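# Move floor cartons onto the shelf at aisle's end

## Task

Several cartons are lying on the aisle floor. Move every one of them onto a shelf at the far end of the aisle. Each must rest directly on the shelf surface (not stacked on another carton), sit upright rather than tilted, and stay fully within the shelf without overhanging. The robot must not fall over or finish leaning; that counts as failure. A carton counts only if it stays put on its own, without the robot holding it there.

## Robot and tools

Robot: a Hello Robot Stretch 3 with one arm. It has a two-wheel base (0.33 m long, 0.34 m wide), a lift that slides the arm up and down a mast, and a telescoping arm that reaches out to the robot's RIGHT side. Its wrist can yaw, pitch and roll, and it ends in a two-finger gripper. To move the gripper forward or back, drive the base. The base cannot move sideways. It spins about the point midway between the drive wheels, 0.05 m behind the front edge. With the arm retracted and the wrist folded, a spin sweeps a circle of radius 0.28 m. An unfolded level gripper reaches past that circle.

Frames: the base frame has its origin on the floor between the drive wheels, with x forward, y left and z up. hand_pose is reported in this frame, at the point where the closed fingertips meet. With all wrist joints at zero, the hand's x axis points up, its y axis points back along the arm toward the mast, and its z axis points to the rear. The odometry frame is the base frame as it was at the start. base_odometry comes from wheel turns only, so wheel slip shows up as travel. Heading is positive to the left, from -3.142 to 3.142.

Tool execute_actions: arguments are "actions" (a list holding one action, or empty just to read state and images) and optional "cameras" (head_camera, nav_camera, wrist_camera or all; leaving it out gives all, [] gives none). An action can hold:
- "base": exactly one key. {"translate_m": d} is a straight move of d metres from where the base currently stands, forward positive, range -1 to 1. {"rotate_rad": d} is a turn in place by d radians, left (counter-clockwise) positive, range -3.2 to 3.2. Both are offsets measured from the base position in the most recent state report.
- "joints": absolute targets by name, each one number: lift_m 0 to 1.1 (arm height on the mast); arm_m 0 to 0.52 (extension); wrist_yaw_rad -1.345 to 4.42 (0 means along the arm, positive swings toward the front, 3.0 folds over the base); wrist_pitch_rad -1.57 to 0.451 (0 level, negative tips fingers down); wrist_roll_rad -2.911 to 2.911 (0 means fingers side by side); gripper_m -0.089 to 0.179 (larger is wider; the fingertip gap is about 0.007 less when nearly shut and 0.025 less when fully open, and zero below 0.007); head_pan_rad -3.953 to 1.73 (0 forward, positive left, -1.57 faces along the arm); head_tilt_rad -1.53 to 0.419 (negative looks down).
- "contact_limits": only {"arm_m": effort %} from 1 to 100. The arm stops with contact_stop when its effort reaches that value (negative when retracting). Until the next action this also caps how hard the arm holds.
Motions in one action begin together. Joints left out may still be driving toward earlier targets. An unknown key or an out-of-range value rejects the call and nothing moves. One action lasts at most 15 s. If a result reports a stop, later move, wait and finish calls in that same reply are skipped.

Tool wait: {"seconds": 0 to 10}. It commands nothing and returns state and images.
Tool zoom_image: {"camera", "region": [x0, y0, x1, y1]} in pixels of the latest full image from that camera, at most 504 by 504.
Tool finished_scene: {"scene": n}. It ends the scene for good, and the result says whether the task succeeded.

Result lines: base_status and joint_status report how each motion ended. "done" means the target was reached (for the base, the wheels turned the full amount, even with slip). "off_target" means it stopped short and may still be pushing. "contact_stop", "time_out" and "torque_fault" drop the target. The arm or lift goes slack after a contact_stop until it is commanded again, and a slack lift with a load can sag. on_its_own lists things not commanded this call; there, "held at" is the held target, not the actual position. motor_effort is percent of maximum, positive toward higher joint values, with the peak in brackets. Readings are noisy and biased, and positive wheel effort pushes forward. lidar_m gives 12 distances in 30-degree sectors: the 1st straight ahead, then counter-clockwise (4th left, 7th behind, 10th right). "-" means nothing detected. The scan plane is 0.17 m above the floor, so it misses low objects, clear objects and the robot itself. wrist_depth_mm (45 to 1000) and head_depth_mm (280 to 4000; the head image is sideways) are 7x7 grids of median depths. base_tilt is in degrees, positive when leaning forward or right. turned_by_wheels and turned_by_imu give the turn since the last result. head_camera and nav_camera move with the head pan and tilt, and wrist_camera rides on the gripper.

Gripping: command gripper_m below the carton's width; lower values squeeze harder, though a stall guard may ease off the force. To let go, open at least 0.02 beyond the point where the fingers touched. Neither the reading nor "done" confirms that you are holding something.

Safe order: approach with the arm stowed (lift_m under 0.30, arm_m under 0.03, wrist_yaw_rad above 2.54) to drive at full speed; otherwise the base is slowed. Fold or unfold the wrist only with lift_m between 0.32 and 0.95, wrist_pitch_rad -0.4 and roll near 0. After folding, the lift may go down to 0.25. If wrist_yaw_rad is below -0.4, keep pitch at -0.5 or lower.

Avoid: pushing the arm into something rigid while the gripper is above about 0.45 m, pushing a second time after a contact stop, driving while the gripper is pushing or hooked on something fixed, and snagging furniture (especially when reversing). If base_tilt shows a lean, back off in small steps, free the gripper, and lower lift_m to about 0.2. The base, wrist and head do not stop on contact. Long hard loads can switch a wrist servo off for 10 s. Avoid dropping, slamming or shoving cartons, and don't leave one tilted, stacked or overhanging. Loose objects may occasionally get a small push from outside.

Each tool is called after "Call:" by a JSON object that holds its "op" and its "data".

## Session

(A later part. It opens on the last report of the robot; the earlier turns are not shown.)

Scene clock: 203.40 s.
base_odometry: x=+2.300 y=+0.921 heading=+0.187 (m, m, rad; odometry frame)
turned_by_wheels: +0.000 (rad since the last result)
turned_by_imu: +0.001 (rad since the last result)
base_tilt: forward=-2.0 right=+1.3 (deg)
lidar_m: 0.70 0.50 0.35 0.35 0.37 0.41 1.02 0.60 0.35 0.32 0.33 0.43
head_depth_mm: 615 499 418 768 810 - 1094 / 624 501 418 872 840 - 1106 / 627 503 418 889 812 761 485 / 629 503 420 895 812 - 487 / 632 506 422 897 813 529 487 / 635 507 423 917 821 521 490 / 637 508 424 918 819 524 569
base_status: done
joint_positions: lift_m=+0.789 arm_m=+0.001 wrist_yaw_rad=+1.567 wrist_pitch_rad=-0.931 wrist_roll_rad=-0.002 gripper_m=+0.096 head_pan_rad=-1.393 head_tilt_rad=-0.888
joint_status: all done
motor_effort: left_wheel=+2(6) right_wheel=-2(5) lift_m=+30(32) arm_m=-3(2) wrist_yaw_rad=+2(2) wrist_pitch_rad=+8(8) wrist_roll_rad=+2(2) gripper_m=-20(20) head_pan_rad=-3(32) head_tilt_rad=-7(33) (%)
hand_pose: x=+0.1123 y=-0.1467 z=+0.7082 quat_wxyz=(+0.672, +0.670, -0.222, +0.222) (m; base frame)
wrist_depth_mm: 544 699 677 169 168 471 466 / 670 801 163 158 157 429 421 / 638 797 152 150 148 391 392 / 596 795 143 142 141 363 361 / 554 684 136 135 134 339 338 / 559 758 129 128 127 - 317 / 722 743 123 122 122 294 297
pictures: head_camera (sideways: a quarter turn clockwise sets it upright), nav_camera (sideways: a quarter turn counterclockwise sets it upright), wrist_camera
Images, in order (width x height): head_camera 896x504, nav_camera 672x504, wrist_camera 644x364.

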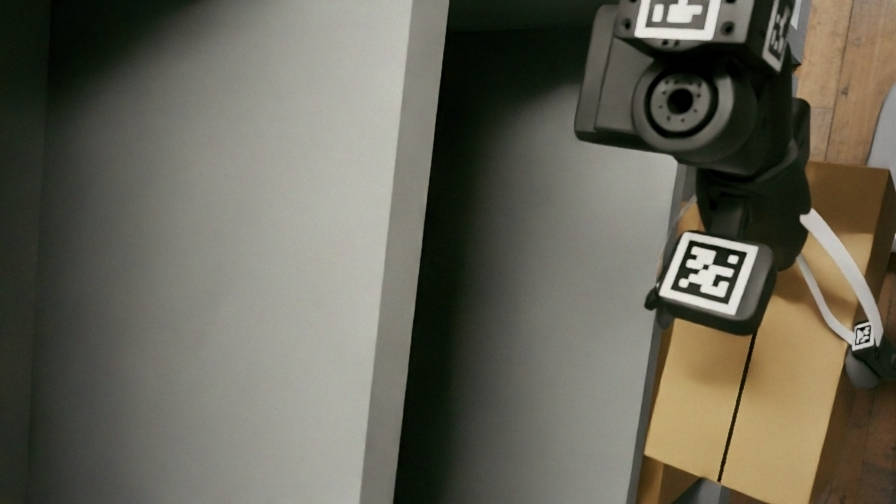

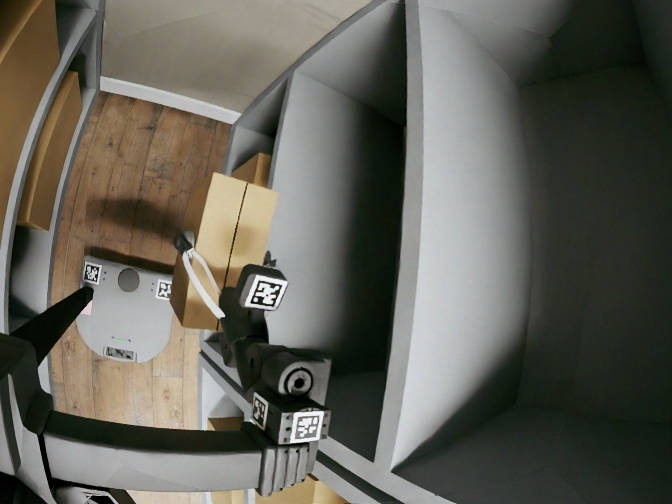

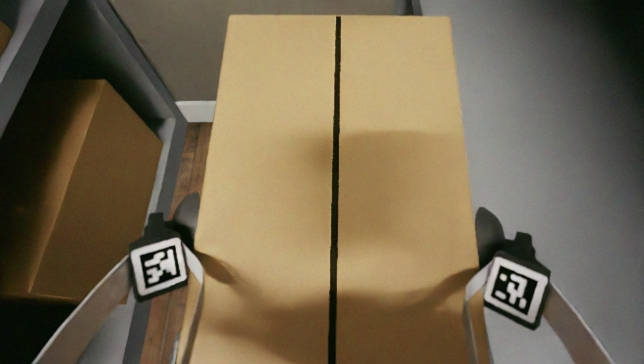

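Call:
{"op": "execute_actions", "data": {"actions": [{"joints":{"lift_m":0.81}}], "cameras": []}}

Call:
{"op": "execute_actions", "data": {"actions": [{"joints":{"wrist_yaw_rad":0.0,"head_pan_rad":-1.57}}]}}

Scene clock: 209.90 s.
base_odometry: x=+2.300 y=+0.921 heading=+0.187 (m, m, rad; odometry frame)
turned_by_wheels: +0.000 (rad since the last result)
turned_by_imu: +0.001 (rad since the last result)
base_tilt: forward=-1.8 right=+1.5 (deg)
lidar_m: 0.70 0.50 0.35 0.35 0.37 0.41 1.02 0.59 0.35 0.32 0.33 0.43
head_depth_mm: 614 500 417 769 824 - 1094 / 624 501 419 870 838 - 1094 / 625 503 420 889 815 757 467 / 629 503 421 893 814 - 468 / 633 505 422 895 818 506 471 / 634 508 423 916 818 501 473 / 638 509 424 920 820 499 570
base_status: not commanded
joint_positions: lift_m=+0.809 arm_m=+0.001 wrist_yaw_rad=+1.567 wrist_pitch_rad=-0.931 wrist_roll_rad=-0.002 gripper_m=+0.096 head_pan_rad=-1.393 head_tilt_rad=-0.888
joint_status: all done
motor_effort: left_wheel=+2(2) right_wheel=-2(2) lift_m=+30(26) arm_m=-3(3) wrist_yaw_rad=+2(2) wrist_pitch_rad=+8(8) wrist_roll_rad=+2(2) gripper_m=-21(20) head_pan_rad=-3(4) head_tilt_rad=-8(7) (%)
hand_pose: x=+0.1123 y=-0.1467 z=+0.7282 quat_wxyz=(+0.672, +0.670, -0.222, +0.222) (m; base frame)
wrist_depth_mm: 543 707 682 168 168 494 488 / 698 799 163 159 157 452 450 / 655 797 152 150 149 417 413 / 609 803 144 142 141 383 385 / 573 691 136 134 134 358 355 / 558 768 129 128 127 - 334 / 738 750 123 122 122 313 312
pictures: none
No camera images: the call's "cameras" was empty. Leave "cameras" out to get every camera's image.

Scene clock: 211.67 s.
base_odometry: x=+2.300 y=+0.921 heading=+0.187 (m, m, rad; odometry frame)
turned_by_wheels: +0.000 (rad since the last result)
turned_by_imu: +0.000 (rad since the last result)
base_tilt: forward=-2.0 right=+1.5 (deg)
lidar_m: 0.70 0.50 0.35 0.35 0.37 0.41 1.02 0.60 0.35 0.32 0.33 0.43
head_depth_mm: 577 499 417 565 608 - 1077 / 625 500 418 825 811 - 1096 / 627 503 419 608 - - 1105 / 629 504 420 876 581 516 1100 / 632 506 421 896 816 921 1117 / 634 507 423 895 816 923 1114 / 633 509 424 884 816 921 1115
base_status: not commanded
joint_positions: lift_m=+0.809 arm_m=+0.001 wrist_yaw_rad=+0.003 wrist_pitch_rad=-0.931 wrist_roll_rad=-0.002 gripper_m=+0.096 head_pan_rad=-1.563 head_tilt_rad=-0.888
joint_status: all done
motor_effort: left_wheel=+1(2) right_wheel=-2(2) lift_m=+30(30) arm_m=-3(3) wrist_yaw_rad=-3(3) wrist_pitch_rad=+8(8) wrist_roll_rad=+2(2) gripper_m=-21(20) head_pan_rad=-3(20) head_tilt_rad=-8(7) (%)
hand_pose: x=-0.0212 y=-0.2796 z=+0.7282 quat_wxyz=(+0.633, +0.319, -0.630, -0.317) (m; base frame)
wrist_depth_mm: 519 512 493 169 168 260 171 / 470 471 163 159 157 261 171 / 431 430 152 150 149 262 173 / 398 395 143 142 141 245 181 / 369 369 135 134 134 243 247 / 737 774 129 128 128 - 704 / 760 794 123 122 122 762 774
pictures: head_camera (sideways: a quarter turn clockwise sets it upright), nav_camera (sideways: a quarter turn counterclockwise sets it upright), wrist_camera
Images, in order (width x height): head_camera 896x504, nav_camera 672x504, wrist_camera 644x364.

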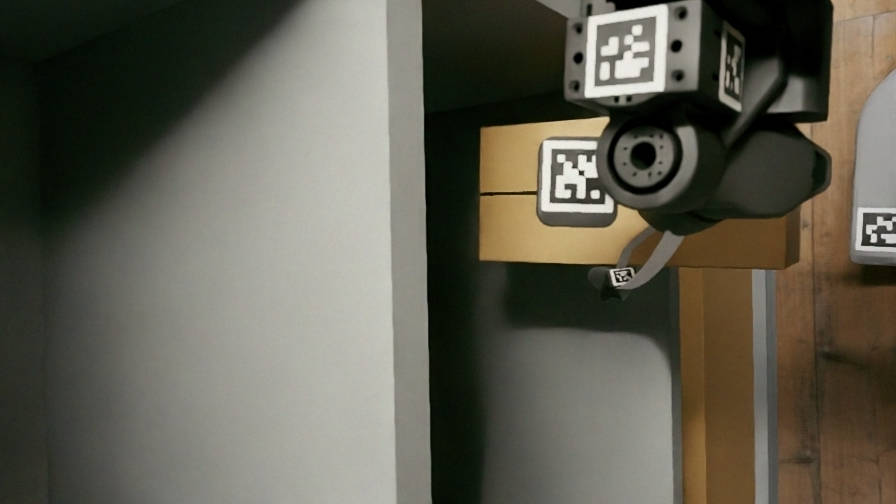

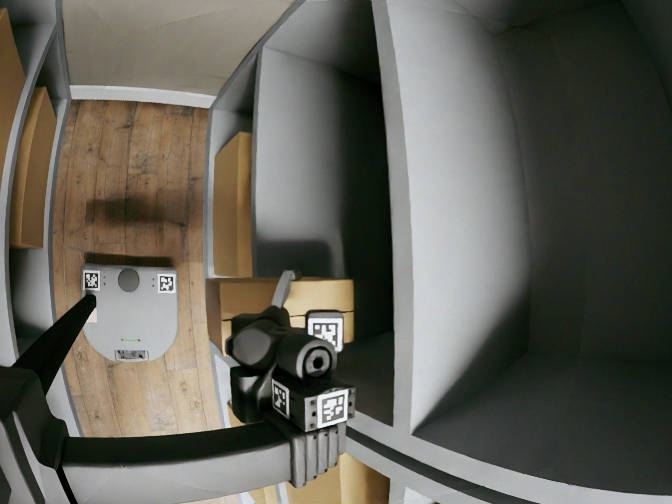

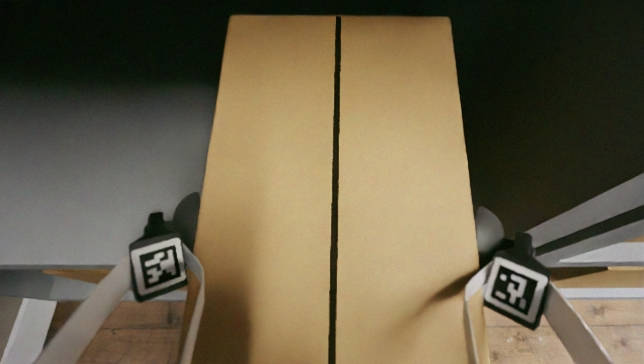

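Call:
{"op": "execute_actions", "data": {"actions": [{"base":{"translate_m":0.03},"joints":{"arm_m":0.10,"lift_m":0.795},"contact_limits":{"arm_m":10}}]}}

Scene clock: 216.10 s.
base_odometry: x=+2.329 y=+0.927 heading=+0.187 (m, m, rad; odometry frame)
turned_by_wheels: +0.000 (rad since the last result)
turned_by_imu: +0.001 (rad since the last result)
base_tilt: forward=-1.8 right=+1.5 (deg)
lidar_m: 0.67 0.51 0.35 0.34 0.38 0.42 1.03 0.62 0.37 0.32 0.33 0.42
head_depth_mm: 602 500 417 386 - 855 1103 / 625 501 418 - - 990 1123 / 627 501 419 390 - 1109 1132 / 629 503 420 647 600 907 1133 / 631 504 421 876 816 918 1117 / 631 507 422 882 817 921 1113 / 629 508 424 880 818 924 1123
base_status: done
joint_positions: lift_m=+0.795 arm_m=+0.100 wrist_yaw_rad=+0.002 wrist_pitch_rad=-0.931 wrist_roll_rad=-0.002 gripper_m=+0.096 head_pan_rad=-1.563 head_tilt_rad=-0.889
joint_status: all done
motor_effort: left_wheel=+2(5) right_wheel=-3(2) lift_m=+14(29) arm_m=+3(1) wrist_yaw_rad=-2(2) wrist_pitch_rad=+8(8) wrist_roll_rad=+2(2) gripper_m=-21(20) head_pan_rad=-3(4) head_tilt_rad=-8(8) (%)
contact_limits: arm_m 10 (drawing in: default 23, maximum 37; extending or still: default 31, maximum 50)
hand_pose: x=-0.0214 y=-0.3783 z=+0.7142 quat_wxyz=(+0.633, +0.319, -0.630, -0.317) (m; base frame)
wrist_depth_mm: 477 471 450 169 168 297 197 / 454 452 164 158 157 300 198 / 414 407 152 150 149 302 198 / 381 380 144 142 140 284 199 / 353 353 135 135 134 247 200 / 332 325 129 128 128 - 200 / 316 311 123 122 122 276 190
pictures: head_camera (sideways: a quarter turn clockwise sets it upright), nav_camera (sideways: a quarter turn counterclockwise sets it upright), wrist_camera
Images, in order (width x height): head_camera 896x504, nav_camera 672x504, wrist_camera 644x364.

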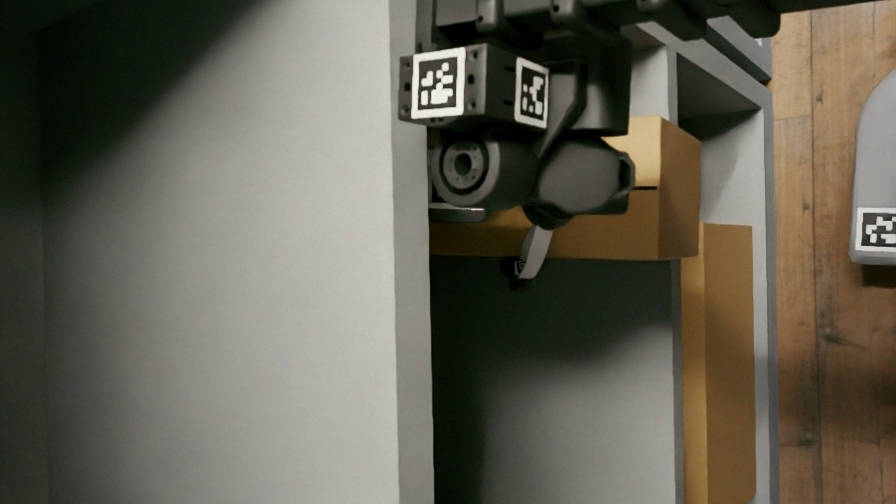

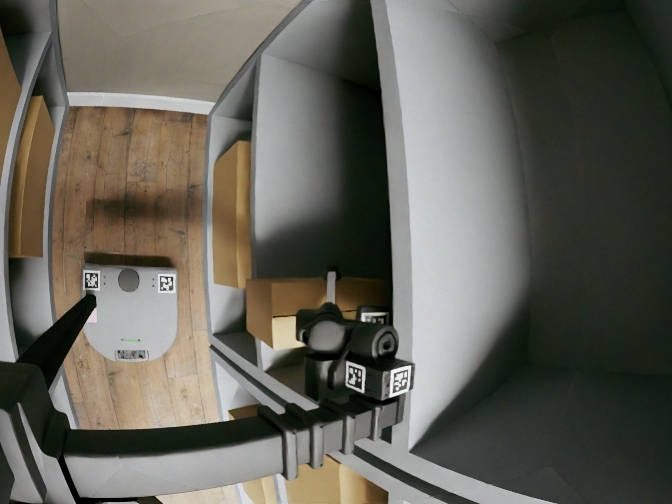

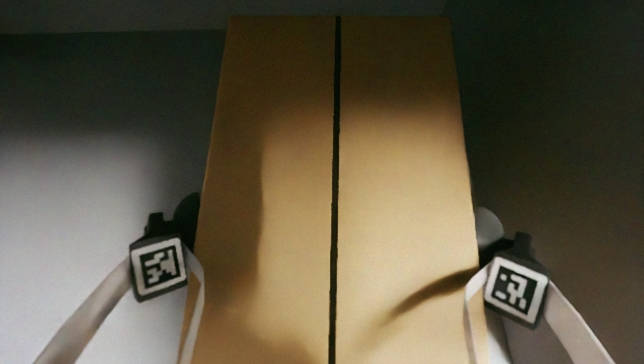

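Call:
{"op": "execute_actions", "data": {"actions": [{"joints":{"lift_m":0.763}}], "cameras": ["head_camera","wrist_camera"]}}

Scene clock: 218.30 s.
base_odometry: x=+2.329 y=+0.927 heading=+0.187 (m, m, rad; odometry frame)
turned_by_wheels: +0.000 (rad since the last result)
turned_by_imu: +0.000 (rad since the last result)
base_tilt: forward=-1.8 right=+1.5 (deg)
lidar_m: 0.67 0.51 0.35 0.34 0.38 0.42 1.03 0.62 0.37 0.32 0.33 0.42
head_depth_mm: 603 499 417 507 - 884 1099 / 624 501 418 398 - 1085 1126 / 626 500 419 397 - 692 1132 / 628 504 420 691 643 903 1131 / 630 505 420 877 814 920 1116 / 632 506 422 878 816 925 1119 / 629 508 424 878 816 926 1116
base_status: not commanded
joint_positions: lift_m=+0.764 arm_m=+0.100 wrist_yaw_rad=+0.002 wrist_pitch_rad=-0.898 wrist_roll_rad=-0.002 gripper_m=+0.096 head_pan_rad=-1.563 head_tilt_rad=-0.889
joint_status: all done
motor_effort: left_wheel=+2(2) right_wheel=-3(2) lift_m=+11(17) arm_m=+2(3) wrist_yaw_rad=-2(2) wrist_pitch_rad=-9(11) wrist_roll_rad=+2(2) gripper_m=-21(21) head_pan_rad=-3(4) head_tilt_rad=-7(8) (%)
hand_pose: x=-0.0214 y=-0.3857 z=+0.6870 quat_wxyz=(+0.638, +0.308, -0.636, -0.306) (m; base frame)
wrist_depth_mm: 453 455 449 436 449 297 197 / 428 423 178 172 170 300 198 / 388 387 161 158 157 299 199 / 357 356 148 146 145 299 199 / 328 327 136 135 135 255 199 / 306 300 128 127 127 - 199 / 287 284 120 120 119 264 191
pictures: head_camera (sideways: a quarter turn clockwise sets it upright), wrist_camera
Images, in order (width x height): head_camera 896x504, wrist_camera 644x364.

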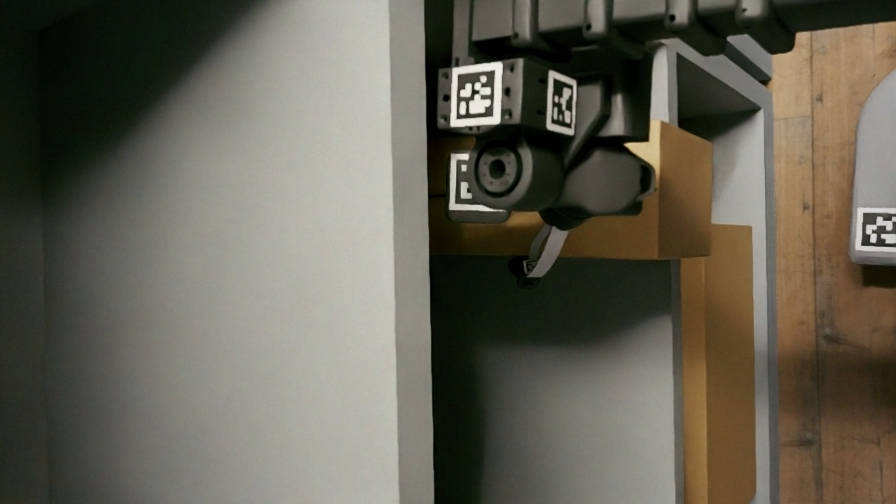

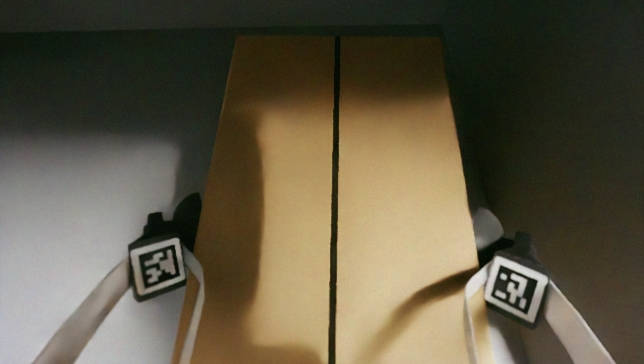

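Call:
{"op": "execute_actions", "data": {"actions": [{"joints":{"gripper_m":0.179}}], "cameras": []}}

Call:
{"op": "execute_actions", "data": {"actions": [{"joints":{"arm_m":0.0,"lift_m":0.78}}], "cameras": []}}

Call:
{"op": "execute_actions", "data": {"actions": [{"joints":{"wrist_pitch_rad":-1.22}}], "cameras": []}}

Call:
{"op": "execute_actions", "data": {"actions": [{"joints":{"gripper_m":0.05,"lift_m":0.745}}], "cameras": ["head_camera","wrist_camera"]}}

Scene clock: 226.50 s.
base_odometry: x=+2.329 y=+0.927 heading=+0.187 (m, m, rad; odometry frame)
turned_by_wheels: +0.000 (rad since the last result)
turned_by_imu: +0.001 (rad since the last result)
base_tilt: forward=-2.0 right=+1.4 (deg)
lidar_m: 0.67 0.51 0.35 0.34 0.38 0.42 1.03 0.62 0.37 0.32 0.32 0.42
head_depth_mm: 601 499 418 507 - 920 1101 / 624 501 419 398 - 1038 1130 / 628 502 420 551 - 666 1127 / 629 503 420 696 642 907 1135 / 632 505 421 875 813 922 1113 / 629 507 422 881 818 920 1120 / 630 508 424 880 818 923 1117
base_status: not commanded
joint_positions: lift_m=+0.764 arm_m=+0.100 wrist_yaw_rad=+0.002 wrist_pitch_rad=-0.922 wrist_roll_rad=-0.002 gripper_m=+0.179 head_pan_rad=-1.563 head_tilt_rad=-0.889
joint_status: all done
motor_effort: left_wheel=+2(2) right_wheel=-2(2) lift_m=+13(13) arm_m=+2(2) wrist_yaw_rad=-2(2) wrist_pitch_rad=+3(9) wrist_roll_rad=+1(2) gripper_m=+0(93) head_pan_rad=-4(3) head_tilt_rad=-8(7) (%)
hand_pose: x=-0.0214 y=-0.3804 z=+0.6835 quat_wxyz=(+0.634, +0.316, -0.632, -0.314) (m; base frame)
wrist_depth_mm: 449 444 451 446 442 297 198 / 412 413 180 173 171 300 199 / 379 379 162 158 157 299 199 / 350 347 149 146 145 301 200 / 324 325 136 135 135 304 195 / 307 297 127 126 125 266 182 / 281 282 119 118 118 249 211
pictures: none
No camera images: the call's "cameras" was empty. Leave "cameras" out to get every camera's image.

Scene clock: 228.47 s.
base_odometry: x=+2.329 y=+0.927 heading=+0.187 (m, m, rad; odometry frame)
turned_by_wheels: +0.000 (rad since the last result)
turned_by_imu: +0.000 (rad since the last result)
base_tilt: forward=-1.9 right=+1.4 (deg)
lidar_m: 0.67 0.51 0.35 0.34 0.38 0.42 1.03 0.62 0.37 0.32 0.32 0.42
head_depth_mm: 603 499 417 656 708 - 1075 / 626 501 419 876 811 - 1090 / 626 502 420 677 641 - - / 628 504 421 691 652 975 1131 / 630 505 421 876 822 925 1118 / 630 507 423 879 815 920 1122 / 630 508 424 877 815 923 1117
base_status: not commanded
joint_positions: lift_m=+0.780 arm_m=+0.001 wrist_yaw_rad=+0.002 wrist_pitch_rad=-0.923 wrist_roll_rad=-0.002 gripper_m=+0.179 head_pan_rad=-1.563 head_tilt_rad=-0.889
joint_status: all done
motor_effort: left_wheel=+2(2) right_wheel=-3(3) lift_m=+30(26) arm_m=-3(7) wrist_yaw_rad=-2(2) wrist_pitch_rad=+4(4) wrist_roll_rad=+2(2) gripper_m=+0(0) head_pan_rad=-3(2) head_tilt_rad=-8(7) (%)
hand_pose: x=-0.0214 y=-0.2814 z=+0.6993 quat_wxyz=(+0.634, +0.316, -0.632, -0.314) (m; base frame)
wrist_depth_mm: 482 475 467 212 216 309 205 / 434 431 422 193 192 312 206 / 398 396 382 177 176 312 207 / 370 364 169 163 163 315 206 / 340 343 155 152 151 322 230 / 689 731 145 142 141 454 546 / 767 770 772 747 742 753 735
pictures: none
No camera images: the call's "cameras" was empty. Leave "cameras" out to get every camera's image.

Scene clock: 229.40 s.
base_odometry: x=+2.329 y=+0.927 heading=+0.187 (m, m, rad; odometry frame)
turned_by_wheels: +0.000 (rad since the last result)
turned_by_imu: +0.000 (rad since the last result)
base_tilt: forward=-1.8 right=+1.6 (deg)
lidar_m: 0.67 0.51 0.35 0.34 0.38 0.42 1.03 0.62 0.37 0.32 0.33 0.42
head_depth_mm: 603 498 418 656 708 - 1080 / 625 501 418 875 812 - 1098 / 627 501 420 676 629 - - / 628 503 420 691 653 758 1131 / 632 506 420 878 817 925 1119 / 629 507 422 883 817 920 1122 / 630 508 424 881 822 922 1118
base_status: not commanded
joint_positions: lift_m=+0.780 arm_m=+0.001 wrist_yaw_rad=+0.002 wrist_pitch_rad=-1.222 wrist_roll_rad=-0.002 gripper_m=+0.179 head_pan_rad=-1.563 head_tilt_rad=-0.889
joint_status: all done
motor_effort: left_wheel=+2(1) right_wheel=-2(2) lift_m=+30(29) arm_m=-2(3) wrist_yaw_rad=-2(2) wrist_pitch_rad=+1(5) wrist_roll_rad=+2(2) gripper_m=+0(0) head_pan_rad=-4(3) head_tilt_rad=-7(8) (%)
hand_pose: x=-0.0215 y=-0.2111 z=+0.6692 quat_wxyz=(+0.580, +0.406, -0.578, -0.405) (m; base frame)
wrist_depth_mm: 340 335 136 134 132 264 211 / 332 327 132 131 129 266 212 / 325 322 129 127 126 280 281 / 726 680 696 205 197 741 735 / 770 818 838 807 804 789 785 / 731 800 802 809 791 785 778 / 784 801 792 - - 751 756
pictures: none
No camera images: the call's "cameras" was empty. Leave "cameras" out to get every camera's image.

Scene clock: 231.17 s.
base_odometry: x=+2.329 y=+0.927 heading=+0.187 (m, m, rad; odometry frame)
turned_by_wheels: +0.000 (rad since the last result)
turned_by_imu: +0.000 (rad since the last result)
base_tilt: forward=-1.9 right=+1.5 (deg)
lidar_m: 0.67 0.51 0.35 0.34 0.38 0.42 1.03 0.62 0.37 0.32 0.33 0.42
head_depth_mm: 601 499 418 656 707 - - / 625 500 418 874 814 - - / 625 502 419 678 622 - - / 630 504 420 692 649 908 1129 / 631 505 422 877 816 918 1113 / 631 507 423 876 818 926 1114 / 630 509 423 884 818 925 1124
base_status: not commanded
joint_positions: lift_m=+0.745 arm_m=+0.001 wrist_yaw_rad=+0.002 wrist_pitch_rad=-1.222 wrist_roll_rad=-0.002 gripper_m=+0.050 head_pan_rad=-1.563 head_tilt_rad=-0.889
joint_status: all done
motor_effort: left_wheel=+2(1) right_wheel=-2(2) lift_m=+14(27) arm_m=-3(3) wrist_yaw_rad=-1(2) wrist_pitch_rad=+1(1) wrist_roll_rad=+2(2) gripper_m=+0(88) head_pan_rad=-4(3) head_tilt_rad=-7(8) (%)
hand_pose: x=-0.0215 y=-0.2109 z=+0.6352 quat_wxyz=(+0.580, +0.407, -0.578, -0.405) (m; base frame)
wrist_depth_mm: 301 297 98 97 96 95 212 / 296 290 96 94 93 92 213 / 290 286 99 96 94 92 282 / 710 681 692 205 197 707 697 / 771 795 795 783 783 759 757 / 754 781 765 - - 750 734 / 757 757 755 - - 738 732
pictures: head_camera (sideways: a quarter turn clockwise sets it upright), wrist_camera
Images, in order (width x height): head_camera 896x504, wrist_camera 644x364.

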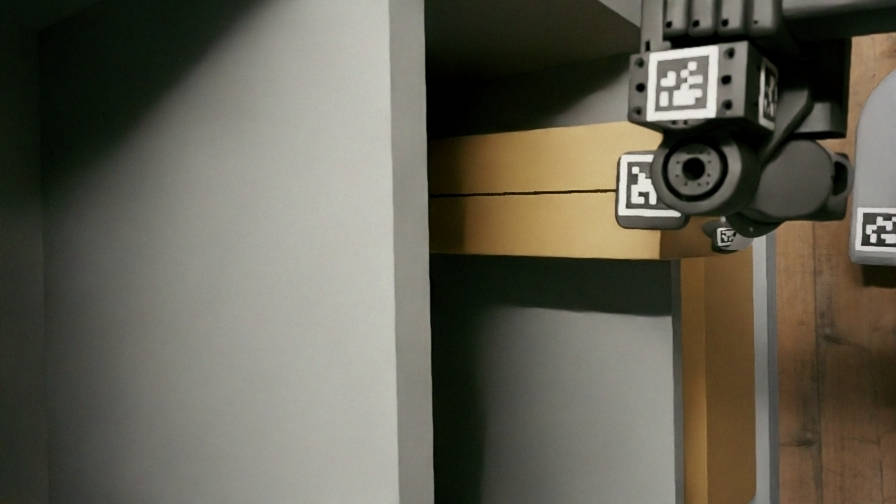

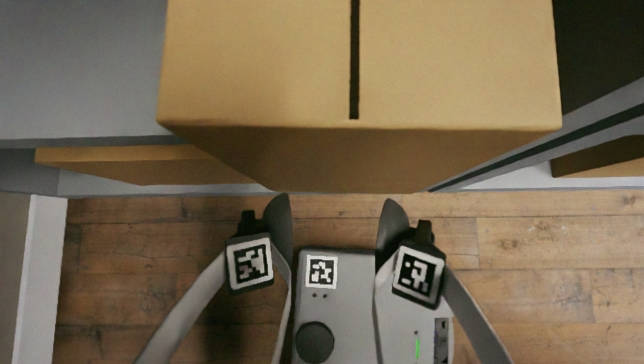

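Call:
{"op": "execute_actions", "data": {"actions": [{"joints":{"arm_m":0.10},"contact_limits":{"arm_m":15}}], "cameras": ["head_camera","wrist_camera"]}}

Scene clock: 234.33 s.
base_odometry: x=+2.329 y=+0.927 heading=+0.187 (m, m, rad; odometry frame)
turned_by_wheels: +0.000 (rad since the last result)
turned_by_imu: +0.001 (rad since the last result)
base_tilt: forward=-1.8 right=+1.4 (deg)
lidar_m: 0.67 0.51 0.35 0.34 0.38 0.42 1.03 0.62 0.37 0.32 0.33 0.43
head_depth_mm: 602 498 417 617 - 884 1093 / 624 501 418 691 - 1090 1123 / 627 502 419 685 - 1149 1131 / 630 503 420 711 772 922 1128 / 632 505 422 877 813 919 1119 / 631 507 423 881 814 924 1121 / 629 508 424 879 819 923 1120
base_status: not commanded
joint_positions: lift_m=+0.745 arm_m=+0.100 wrist_yaw_rad=+0.001 wrist_pitch_rad=-1.226 wrist_roll_rad=-0.002 gripper_m=+0.050 head_pan_rad=-1.563 head_tilt_rad=-0.889
joint_status: all done
motor_effort: left_wheel=+2(2) right_wheel=-2(2) lift_m=+14(14) arm_m=+3(4) wrist_yaw_rad=-1(2) wrist_pitch_rad=+3(3) wrist_roll_rad=+2(2) gripper_m=+0(0) head_pan_rad=-3(4) head_tilt_rad=-7(7) (%)
contact_limits: arm_m 15 (drawing in: default 23, maximum 37; extending or still: default 31, maximum 50)
hand_pose: x=-0.0215 y=-0.3086 z=+0.6349 quat_wxyz=(+0.579, +0.408, -0.577, -0.406) (m; base frame)
wrist_depth_mm: 298 298 97 96 95 94 193 / 293 289 95 94 93 92 195 / 285 282 93 92 91 90 195 / 280 277 133 117 104 94 205 / 276 272 269 266 264 261 217 / 761 763 765 753 - 743 738 / 768 770 767 - - 731 724
pictures: head_camera (sideways: a quarter turn clockwise sets it upright), wrist_camera
Images, in order (width x height): head_camera 896x504, wrist_camera 644x364.

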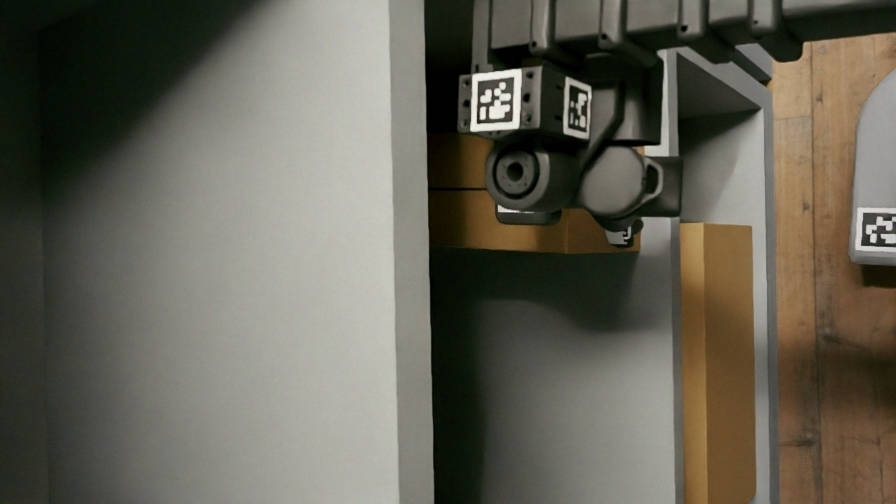

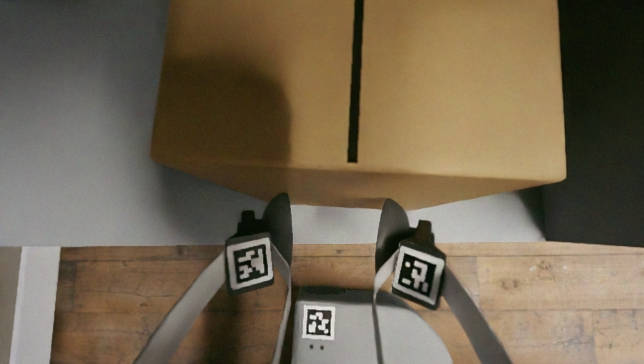

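Call:
{"op": "execute_actions", "data": {"actions": [{"joints":{"arm_m":0.0}}], "cameras": ["wrist_camera"]}}

Call:
{"op": "execute_actions", "data": {"actions": [{"base":{"translate_m":-0.15},"joints":{"wrist_yaw_rad":1.6,"lift_m":0.55,"head_pan_rad":-3.14,"head_tilt_rad":-0.7}}], "cameras": []}}

Call:
{"op": "execute_actions", "data": {"actions": [{"base":{"translate_m":-0.22},"joints":{"wrist_yaw_rad":2.8,"wrist_pitch_rad":-0.4,"lift_m":0.285}}], "cameras": ["head_camera"]}}

Scene clock: 241.33 s.
base_odometry: x=+2.329 y=+0.927 heading=+0.187 (m, m, rad; odometry frame)
turned_by_wheels: +0.000 (rad since the last result)
turned_by_imu: +0.001 (rad since the last result)
base_tilt: forward=-1.9 right=+1.5 (deg)
lidar_m: 0.67 0.51 0.35 0.34 0.38 0.42 1.03 0.62 0.37 0.32 0.33 0.42
head_depth_mm: 602 499 417 658 708 - - / 625 501 418 873 811 - - / 626 503 420 677 645 - - / 627 503 420 705 725 914 1135 / 632 505 422 878 817 923 1113 / 631 507 422 885 818 922 1111 / 629 508 424 880 819 923 1119
base_status: not commanded
joint_positions: lift_m=+0.745 arm_m=+0.001 wrist_yaw_rad=+0.001 wrist_pitch_rad=-1.226 wrist_roll_rad=-0.002 gripper_m=+0.050 head_pan_rad=-1.563 head_tilt_rad=-0.889
joint_status: all done
motor_effort: left_wheel=+2(2) right_wheel=-3(2) lift_m=+14(13) arm_m=-3(2) wrist_yaw_rad=-2(2) wrist_pitch_rad=+3(3) wrist_roll_rad=+2(1) gripper_m=+0(0) head_pan_rad=-3(4) head_tilt_rad=-7(8) (%)
hand_pose: x=-0.0215 y=-0.2100 z=+0.6349 quat_wxyz=(+0.579, +0.408, -0.577, -0.406) (m; base frame)
wrist_depth_mm: 300 296 292 184 179 282 211 / 294 288 287 248 260 277 215 / 289 286 283 279 280 282 289 / 716 703 720 720 724 710 703 / 769 792 798 775 774 756 751 / 769 782 759 - - 746 743 / 765 771 761 - - 733 727
pictures: wrist_camera
Images, in order (width x height): wrist_camera 644x364.

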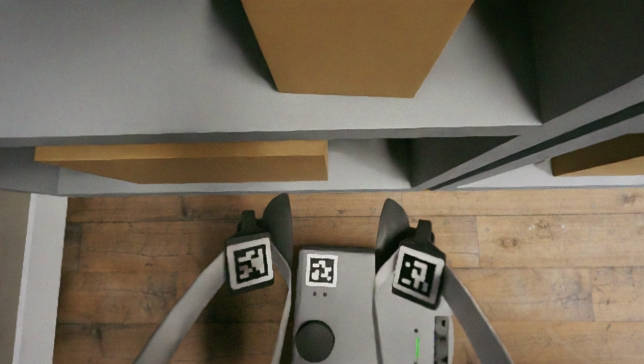

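Scene clock: 244.07 s.
base_odometry: x=+2.182 y=+0.899 heading=+0.187 (m, m, rad; odometry frame)
turned_by_wheels: +0.000 (rad since the last result)
turned_by_imu: +0.001 (rad since the last result)
base_tilt: forward=-1.9 right=+1.4 (deg)
lidar_m: 0.82 0.49 0.40 0.35 0.31 0.61 1.00 0.50 0.34 0.32 0.35 0.44
head_depth_mm: 3276 990 1112 1107 993 1074 1140 / 3367 3139 2365 1777 1434 1297 - / 3421 3155 2367 1876 1558 1339 - / 3337 3160 2385 1875 1569 1340 1174 / 3415 3145 2367 1837 1576 1339 1173 / 3342 3160 2389 1763 1473 1312 1171 / 3383 1017 1126 1144 1072 1026 1049
base_status: done
joint_positions: lift_m=+0.550 arm_m=+0.001 wrist_yaw_rad=+1.597 wrist_pitch_rad=-1.226 wrist_roll_rad=-0.001 gripper_m=+0.050 head_pan_rad=-3.133 head_tilt_rad=-0.704
joint_status: all done
motor_effort: left_wheel=+1(4) right_wheel=-2(8) lift_m=+13(15) arm_m=-2(3) wrist_yaw_rad=+3(2) wrist_pitch_rad=+3(2) wrist_roll_rad=+1(2) gripper_m=+0(1) head_pan_rad=-4(49) head_tilt_rad=+3(22) (%)
hand_pose: x=+0.0426 y=-0.1445 z=+0.4399 quat_wxyz=(+0.695, +0.698, -0.111, +0.131) (m; base frame)
wrist_depth_mm: 518 668 662 648 643 337 273 / 515 648 650 633 628 336 266 / 560 634 626 626 621 345 272 / 546 622 620 605 594 522 511 / 541 605 - 586 519 511 504 / 525 - - - 573 498 490 / 537 - - 563 559 339 309
pictures: none
No camera images: the call's "cameras" was empty. Leave "cameras" out to get every camera's image.

Scene clock: 248.00 s.
base_odometry: x=+1.966 y=+0.858 heading=+0.187 (m, m, rad; odometry frame)
turned_by_wheels: +0.000 (rad since the last result)
turned_by_imu: +0.001 (rad since the last result)
base_tilt: forward=-1.9 right=+1.5 (deg)
lidar_m: 1.04 0.55 0.31 0.29 0.46 0.43 1.23 0.53 0.38 0.33 0.33 0.49
head_depth_mm: 3202 3197 914 1020 964 1002 963 / 3196 3131 2367 1882 1494 1279 1152 / 3185 3167 2356 1875 1564 1332 1172 / 3202 3188 2369 1891 1569 1350 1168 / 3202 3206 2388 1901 1572 1335 1164 / 3181 3142 2398 1674 1570 1321 1169 / 3195 3231 2397 1041 1174 1139 1056
base_status: done
joint_positions: lift_m=+0.285 arm_m=+0.001 wrist_yaw_rad=+2.798 wrist_pitch_rad=-0.419 wrist_roll_rad=-0.001 gripper_m=+0.050 head_pan_rad=-3.133 head_tilt_rad=-0.703
joint_status: all done
motor_effort: left_wheel=+1(8) right_wheel=-1(10) lift_m=+14(12) arm_m=-2(2) wrist_yaw_rad=+2(3) wrist_pitch_rad=+9(9) wrist_roll_rad=+2(1) gripper_m=-1(0) head_pan_rad=-3(5) head_tilt_rad=+2(3) (%)
hand_pose: x=+0.0543 y=+0.0652 z=+0.2980 quat_wxyz=(+0.263, +0.706, +0.027, +0.657) (m; base frame)
wrist_depth_mm: - 628 402 335 695 494 491 / - 688 572 359 704 500 540 / - 709 664 401 699 545 621 / 523 575 556 460 583 604 674 / 462 - 470 514 555 582 573 / 400 - - 494 475 492 496 / - - - 420 423 426 428
pictures: head_camera (sideways: a quarter turn clockwise sets it upright)
Images, in order (width x height): head_camera 896x504.

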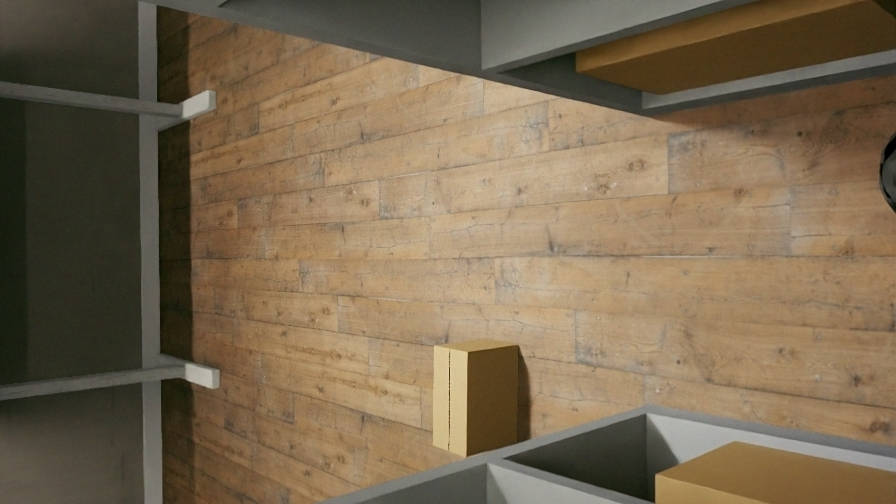

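Call:
{"op": "execute_actions", "data": {"actions": [{"base":{"translate_m":-1.0},"joints":{"head_pan_rad":-1.57,"head_tilt_rad":-1.0}}], "cameras": []}}

Call:
{"op": "execute_actions", "data": {"actions": [{"base":{"translate_m":-0.21},"joints":{"lift_m":0.33}}], "cameras": []}}

Call:
{"op": "execute_actions", "data": {"actions": [{"joints":{"wrist_yaw_rad":0,"gripper_m":0.179,"arm_m":0.15}}], "cameras": []}}

Call:
{"op": "execute_actions", "data": {"actions": [{"joints":{"wrist_pitch_rad":-0.95,"lift_m":0.28,"arm_m":0.17}}], "cameras": ["head_camera","wrist_camera"]}}

Scene clock: 256.63 s.
base_odometry: x=+0.983 y=+0.672 heading=+0.187 (m, m, rad; odometry frame)
turned_by_wheels: +0.000 (rad since the last result)
turned_by_imu: +0.002 (rad since the last result)
base_tilt: forward=-1.8 right=+1.4 (deg)
lidar_m: 1.14 0.36 0.28 0.55 1.83 2.39 2.37 2.37 0.36 1.97 0.43 0.57
head_depth_mm: 1913 1893 1655 1463 1303 1182 1110 / 1928 1896 1652 1471 1157 1181 - / 1903 1908 1661 1479 1324 1212 - / 1895 1926 1672 1483 1333 1223 1114 / 1890 1920 1676 1429 1288 1212 1103 / 1820 861 835 812 1197 1207 1108 / 575 564 559 826 1187 1211 1109
base_status: done
joint_positions: lift_m=+0.285 arm_m=+0.001 wrist_yaw_rad=+2.798 wrist_pitch_rad=-0.418 wrist_roll_rad=-0.001 gripper_m=+0.050 head_pan_rad=-1.577 head_tilt_rad=-0.988
joint_status: all done
motor_effort: left_wheel=+1(4) right_wheel=-1(10) lift_m=+14(14) arm_m=-2(3) wrist_yaw_rad=+1(1) wrist_pitch_rad=+9(9) wrist_roll_rad=+1(2) gripper_m=+0(1) head_pan_rad=+4(51) head_tilt_rad=-7(38) (%)
hand_pose: x=+0.0543 y=+0.0653 z=+0.2982 quat_wxyz=(+0.263, +0.706, +0.027, +0.657) (m; base frame)
wrist_depth_mm: - - - 439 290 402 422 / - - - 480 321 374 432 / - 896 902 522 359 426 493 / 685 702 698 573 421 490 587 / 566 - 569 551 478 546 585 / 482 - - 485 462 492 496 / - - - 424 424 428 426
pictures: none
No camera images: the call's "cameras" was empty. Leave "cameras" out to get every camera's image.

Scene clock: 259.83 s.
base_odometry: x=+0.777 y=+0.633 heading=+0.187 (m, m, rad; odometry frame)
turned_by_wheels: +0.000 (rad since the last result)
turned_by_imu: +0.001 (rad since the last result)
base_tilt: forward=-1.7 right=+1.6 (deg)
lidar_m: 1.28 0.44 0.51 1.78 1.82 2.37 2.16 2.17 2.08 0.31 0.59 0.56
head_depth_mm: 1929 1900 1658 1470 1319 1201 1111 / 1931 1912 1656 1475 1327 1215 - / 1919 1907 1666 1473 1267 1210 - / 1919 1921 1666 1485 1289 1207 1117 / 1908 1914 1674 1488 1335 1207 1098 / 1899 1923 1673 1488 1338 1211 1110 / 1912 1929 1620 1195 1183 1216 1107
base_status: done
joint_positions: lift_m=+0.330 arm_m=+0.001 wrist_yaw_rad=+2.798 wrist_pitch_rad=-0.418 wrist_roll_rad=-0.001 gripper_m=+0.050 head_pan_rad=-1.576 head_tilt_rad=-0.988
joint_status: all done
motor_effort: left_wheel=+1(7) right_wheel=-2(10) lift_m=+29(31) arm_m=-2(3) wrist_yaw_rad=+2(2) wrist_pitch_rad=+9(8) wrist_roll_rad=+1(1) gripper_m=+0(1) head_pan_rad=+5(4) head_tilt_rad=-8(8) (%)
hand_pose: x=+0.0543 y=+0.0653 z=+0.3422 quat_wxyz=(+0.263, +0.706, +0.027, +0.657) (m; base frame)
wrist_depth_mm: - - - - 574 406 344 / - - - - 602 421 413 / - - - - 633 430 473 / 749 764 774 777 663 477 563 / 620 - 637 635 612 542 606 / 533 - 521 544 518 544 543 / 461 - - 466 468 469 470
pictures: none
No camera images: the call's "cameras" was empty. Leave "cameras" out to get every camera's image.

Scene clock: 262.23 s.
base_odometry: x=+0.777 y=+0.633 heading=+0.187 (m, m, rad; odometry frame)
turned_by_wheels: +0.000 (rad since the last result)
turned_by_imu: +0.000 (rad since the last result)
base_tilt: forward=-1.9 right=+1.5 (deg)
lidar_m: 1.28 0.44 0.52 1.78 1.82 2.37 2.16 2.16 2.08 0.31 0.59 0.56
head_depth_mm: 1932 1899 1657 1470 1321 1198 1110 / 1932 1900 1657 1473 1340 1214 - / 1910 1909 1663 1476 - 1189 - / 1914 1915 1673 1480 1289 1183 1109 / 1898 1917 1671 1477 1334 1201 1102 / 1918 1920 1682 1474 1334 1211 1103 / 1904 1932 1630 1196 1175 1204 1107
base_status: not commanded
joint_positions: lift_m=+0.330 arm_m=+0.150 wrist_yaw_rad=+0.003 wrist_pitch_rad=-0.418 wrist_roll_rad=-0.001 gripper_m=+0.179 head_pan_rad=-1.576 head_tilt_rad=-0.988
joint_status: all done
motor_effort: left_wheel=+1(1) right_wheel=-1(1) lift_m=+29(29) arm_m=+2(3) wrist_yaw_rad=-3(4) wrist_pitch_rad=+9(9) wrist_roll_rad=+1(1) gripper_m=+0(88) head_pan_rad=+4(4) head_tilt_rad=-8(8) (%)
hand_pose: x=-0.0209 y=-0.5191 z=+0.3422 quat_wxyz=(+0.693, +0.148, -0.691, -0.146) (m; base frame)
wrist_depth_mm: - - - - - - - / - - - - - - - / 689 - - - - - - / 515 765 769 775 772 784 783 / 500 654 630 639 645 628 641 / 479 518 534 536 536 546 564 / 449 461 464 288 471 471 458
pictures: none
No camera images: the call's "cameras" was empty. Leave "cameras" out to get every camera's image.

Scene clock: 263.53 s.
base_odometry: x=+0.777 y=+0.633 heading=+0.187 (m, m, rad; odometry frame)
turned_by_wheels: +0.000 (rad since the last result)
turned_by_imu: +0.000 (rad since the last result)
base_tilt: forward=-2.0 right=+1.4 (deg)
lidar_m: 1.28 0.44 0.51 1.78 1.82 2.37 2.16 2.16 2.07 0.31 0.59 0.56
head_depth_mm: 1932 1904 1665 1473 1312 1201 1107 / 1934 1904 1656 1482 1336 1196 - / 1915 1894 1672 1483 1346 1186 - / 1906 1923 1665 1474 1289 1189 1108 / 1914 1917 1681 1487 1325 1206 1102 / 1914 1940 1668 1482 1337 1202 1107 / 1887 1936 1629 1196 1176 1210 1107
base_status: not commanded
joint_positions: lift_m=+0.280 arm_m=+0.170 wrist_yaw_rad=+0.002 wrist_pitch_rad=-0.957 wrist_roll_rad=-0.001 gripper_m=+0.179 head_pan_rad=-1.576 head_tilt_rad=-0.988
joint_status: all done
motor_effort: left_wheel=+1(1) right_wheel=-2(2) lift_m=+13(24) arm_m=+2(2) wrist_yaw_rad=-2(2) wrist_pitch_rad=+3(7) wrist_roll_rad=+1(2) gripper_m=+1(0) head_pan_rad=+4(4) head_tilt_rad=-8(8) (%)
hand_pose: x=-0.0213 y=-0.4427 z=+0.1959 quat_wxyz=(+0.629, +0.327, -0.627, -0.325) (m; base frame)
wrist_depth_mm: 483 499 490 494 485 480 483 / 460 459 451 226 443 440 441 / 426 423 408 208 215 412 407 / 395 393 382 194 196 381 379 / 371 371 187 182 183 359 356 / 349 340 174 170 171 336 337 / 325 323 163 160 160 319 312
pictures: head_camera (sideways: a quarter turn clockwise sets it upright), wrist_camera
Images, in order (width x height): head_camera 896x504, wrist_camera 644x364.

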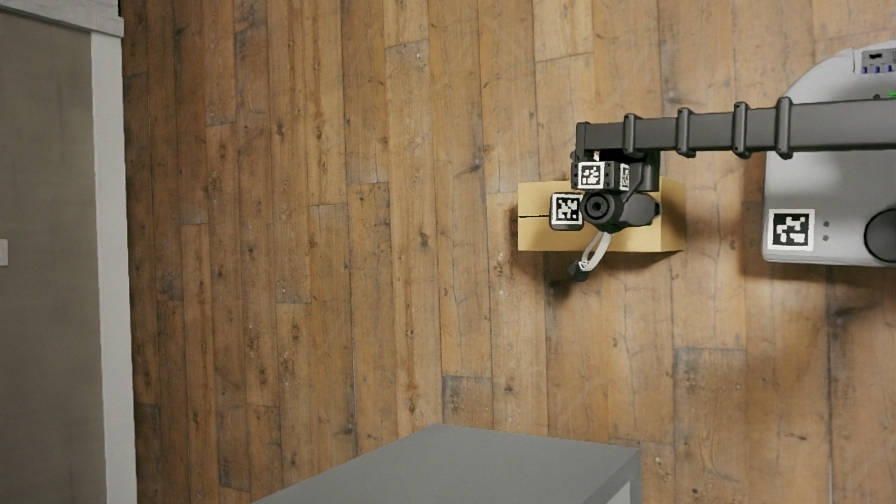

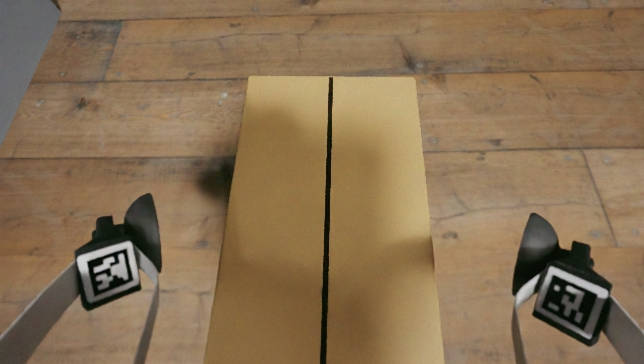

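Call:
{"op": "execute_actions", "data": {"actions": [{"joints":{"lift_m":0.231,"arm_m":0.163,"wrist_yaw_rad":0.025}}], "cameras": []}}

Call:
{"op": "execute_actions", "data": {"actions": [{"joints":{"gripper_m":0.098}}], "cameras": ["wrist_camera"]}}

Scene clock: 267.03 s.
base_odometry: x=+0.777 y=+0.633 heading=+0.187 (m, m, rad; odometry frame)
turned_by_wheels: +0.000 (rad since the last result)
turned_by_imu: +0.001 (rad since the last result)
base_tilt: forward=-1.9 right=+1.6 (deg)
lidar_m: 1.28 0.44 0.51 1.78 1.82 2.37 2.15 2.17 2.12 0.31 0.59 0.56
head_depth_mm: 1918 1899 1656 1475 1322 1201 1111 / 1920 1896 1663 1477 1332 1204 - / 1931 1919 1668 1476 1326 1190 - / 1917 1922 1670 1485 1296 1192 1107 / 1921 1913 1687 1486 1328 1204 1101 / 1886 1909 1672 1481 1339 1209 1104 / 1899 1935 1604 1192 1184 1210 1107
base_status: not commanded
joint_positions: lift_m=+0.231 arm_m=+0.163 wrist_yaw_rad=+0.022 wrist_pitch_rad=-0.957 wrist_roll_rad=-0.001 gripper_m=+0.179 head_pan_rad=-1.576 head_tilt_rad=-0.988
joint_status: all done
motor_effort: left_wheel=+1(1) right_wheel=-2(2) lift_m=+14(7) arm_m=-3(6) wrist_yaw_rad=+2(2) wrist_pitch_rad=+3(4) wrist_roll_rad=+1(2) gripper_m=+0(0) head_pan_rad=+4(4) head_tilt_rad=-7(8) (%)
hand_pose: x=-0.0188 y=-0.4359 z=+0.1468 quat_wxyz=(+0.632, +0.333, -0.623, -0.319) (m; base frame)
wrist_depth_mm: 432 429 421 179 177 416 415 / 402 396 170 164 163 384 380 / 367 368 155 152 150 357 354 / 343 340 143 141 140 330 329 / 319 323 133 132 131 309 307 / 303 292 125 123 123 283 290 / 281 279 117 117 116 272 268
pictures: none
No camera images: the call's "cameras" was empty. Leave "cameras" out to get every camera's image.

Scene clock: 268.33 s.
base_odometry: x=+0.777 y=+0.633 heading=+0.187 (m, m, rad; odometry frame)
turned_by_wheels: +0.000 (rad since the last result)
turned_by_imu: +0.000 (rad since the last result)
base_tilt: forward=-2.0 right=+1.4 (deg)
lidar_m: 1.28 0.44 0.52 1.78 1.82 2.37 2.16 2.16 2.07 0.31 0.59 0.56
head_depth_mm: 1924 1897 1650 1465 1323 1203 1109 / 1937 1895 1671 1472 1323 1201 - / 1935 1921 1671 1469 1324 1186 - / 1912 1911 1662 1487 1292 1192 1110 / 1906 1923 1668 1482 1337 1212 1101 / 1894 1936 1686 1477 1337 1206 1110 / 1905 1938 1621 1196 1178 1213 1112
base_status: not commanded
joint_positions: lift_m=+0.231 arm_m=+0.163 wrist_yaw_rad=+0.024 wrist_pitch_rad=-0.936 wrist_roll_rad=-0.001 gripper_m=+0.099 head_pan_rad=-1.576 head_tilt_rad=-0.988
joint_status: all done
motor_effort: left_wheel=+1(1) right_wheel=-2(2) lift_m=+14(14) arm_m=-1(3) wrist_yaw_rad=+1(3) wrist_pitch_rad=-7(8) wrist_roll_rad=+1(2) gripper_m=-19(99) head_pan_rad=+4(3) head_tilt_rad=-8(8) (%)
hand_pose: x=-0.0185 y=-0.4405 z=+0.1495 quat_wxyz=(+0.635, +0.327, -0.626, -0.312) (m; base frame)
wrist_depth_mm: 448 448 446 187 186 435 427 / 411 408 391 172 170 394 394 / 378 374 164 157 156 363 359 / 348 345 148 146 145 334 333 / 324 323 136 135 135 313 312 / 305 295 127 126 126 - 293 / 285 282 119 119 118 274 275
pictures: wrist_camera
Images, in order (width x height): wrist_camera 644x364.

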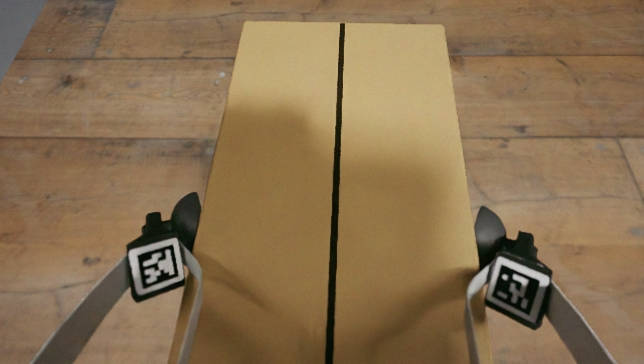

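Call:
{"op": "execute_actions", "data": {"actions": [{"base":{"rotate_rad":0.008},"joints":{"gripper_m":0.094,"wrist_pitch_rad":-0.925,"lift_m":0.35}}], "cameras": ["wrist_camera"]}}

Scene clock: 272.67 s.
base_odometry: x=+0.777 y=+0.633 heading=+0.195 (m, m, rad; odometry frame)
turned_by_wheels: +0.008 (rad since the last result)
turned_by_imu: +0.009 (rad since the last result)
base_tilt: forward=-1.9 right=+1.4 (deg)
lidar_m: 1.28 0.44 0.52 1.78 1.82 2.38 2.16 2.17 2.08 0.32 0.59 0.56
head_depth_mm: 1929 1900 1655 1475 1321 1202 1106 / 1915 1897 1662 1476 1342 1200 - / 1915 1909 1665 1468 1351 1191 - / 1922 1904 1670 1477 1293 1208 1116 / 1917 1930 1677 1475 1327 1209 1103 / 1915 1934 1676 1483 1334 1203 1108 / 1914 1932 1593 1174 1222 1209 1106
base_status: done
joint_positions: lift_m=+0.349 arm_m=+0.163 wrist_yaw_rad=+0.024 wrist_pitch_rad=-0.941 wrist_roll_rad=-0.001 gripper_m=+0.095 head_pan_rad=-1.576 head_tilt_rad=-0.988
joint_status: all done
motor_effort: left_wheel=+1(4) right_wheel=-2(5) lift_m=+30(31) arm_m=-1(1) wrist_yaw_rad=+1(1) wrist_pitch_rad=+8(7) wrist_roll_rad=+2(2) gripper_m=-21(51) head_pan_rad=+5(4) head_tilt_rad=-8(8) (%)
hand_pose: x=-0.0185 y=-0.4395 z=+0.2669 quat_wxyz=(+0.635, +0.328, -0.626, -0.313) (m; base frame)
wrist_depth_mm: 480 614 589 173 172 588 585 / 483 557 168 162 160 537 533 / 478 508 155 152 150 491 492 / 470 471 146 143 142 458 458 / 444 442 136 135 134 426 428 / 415 409 129 128 127 - 402 / 389 386 122 122 121 373 378
pictures: wrist_camera
Images, in order (width x height): wrist_camera 644x364.

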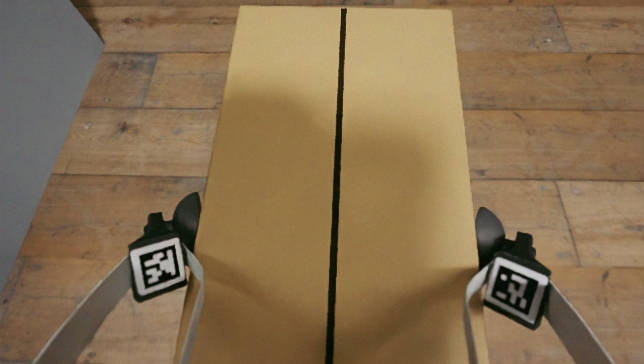

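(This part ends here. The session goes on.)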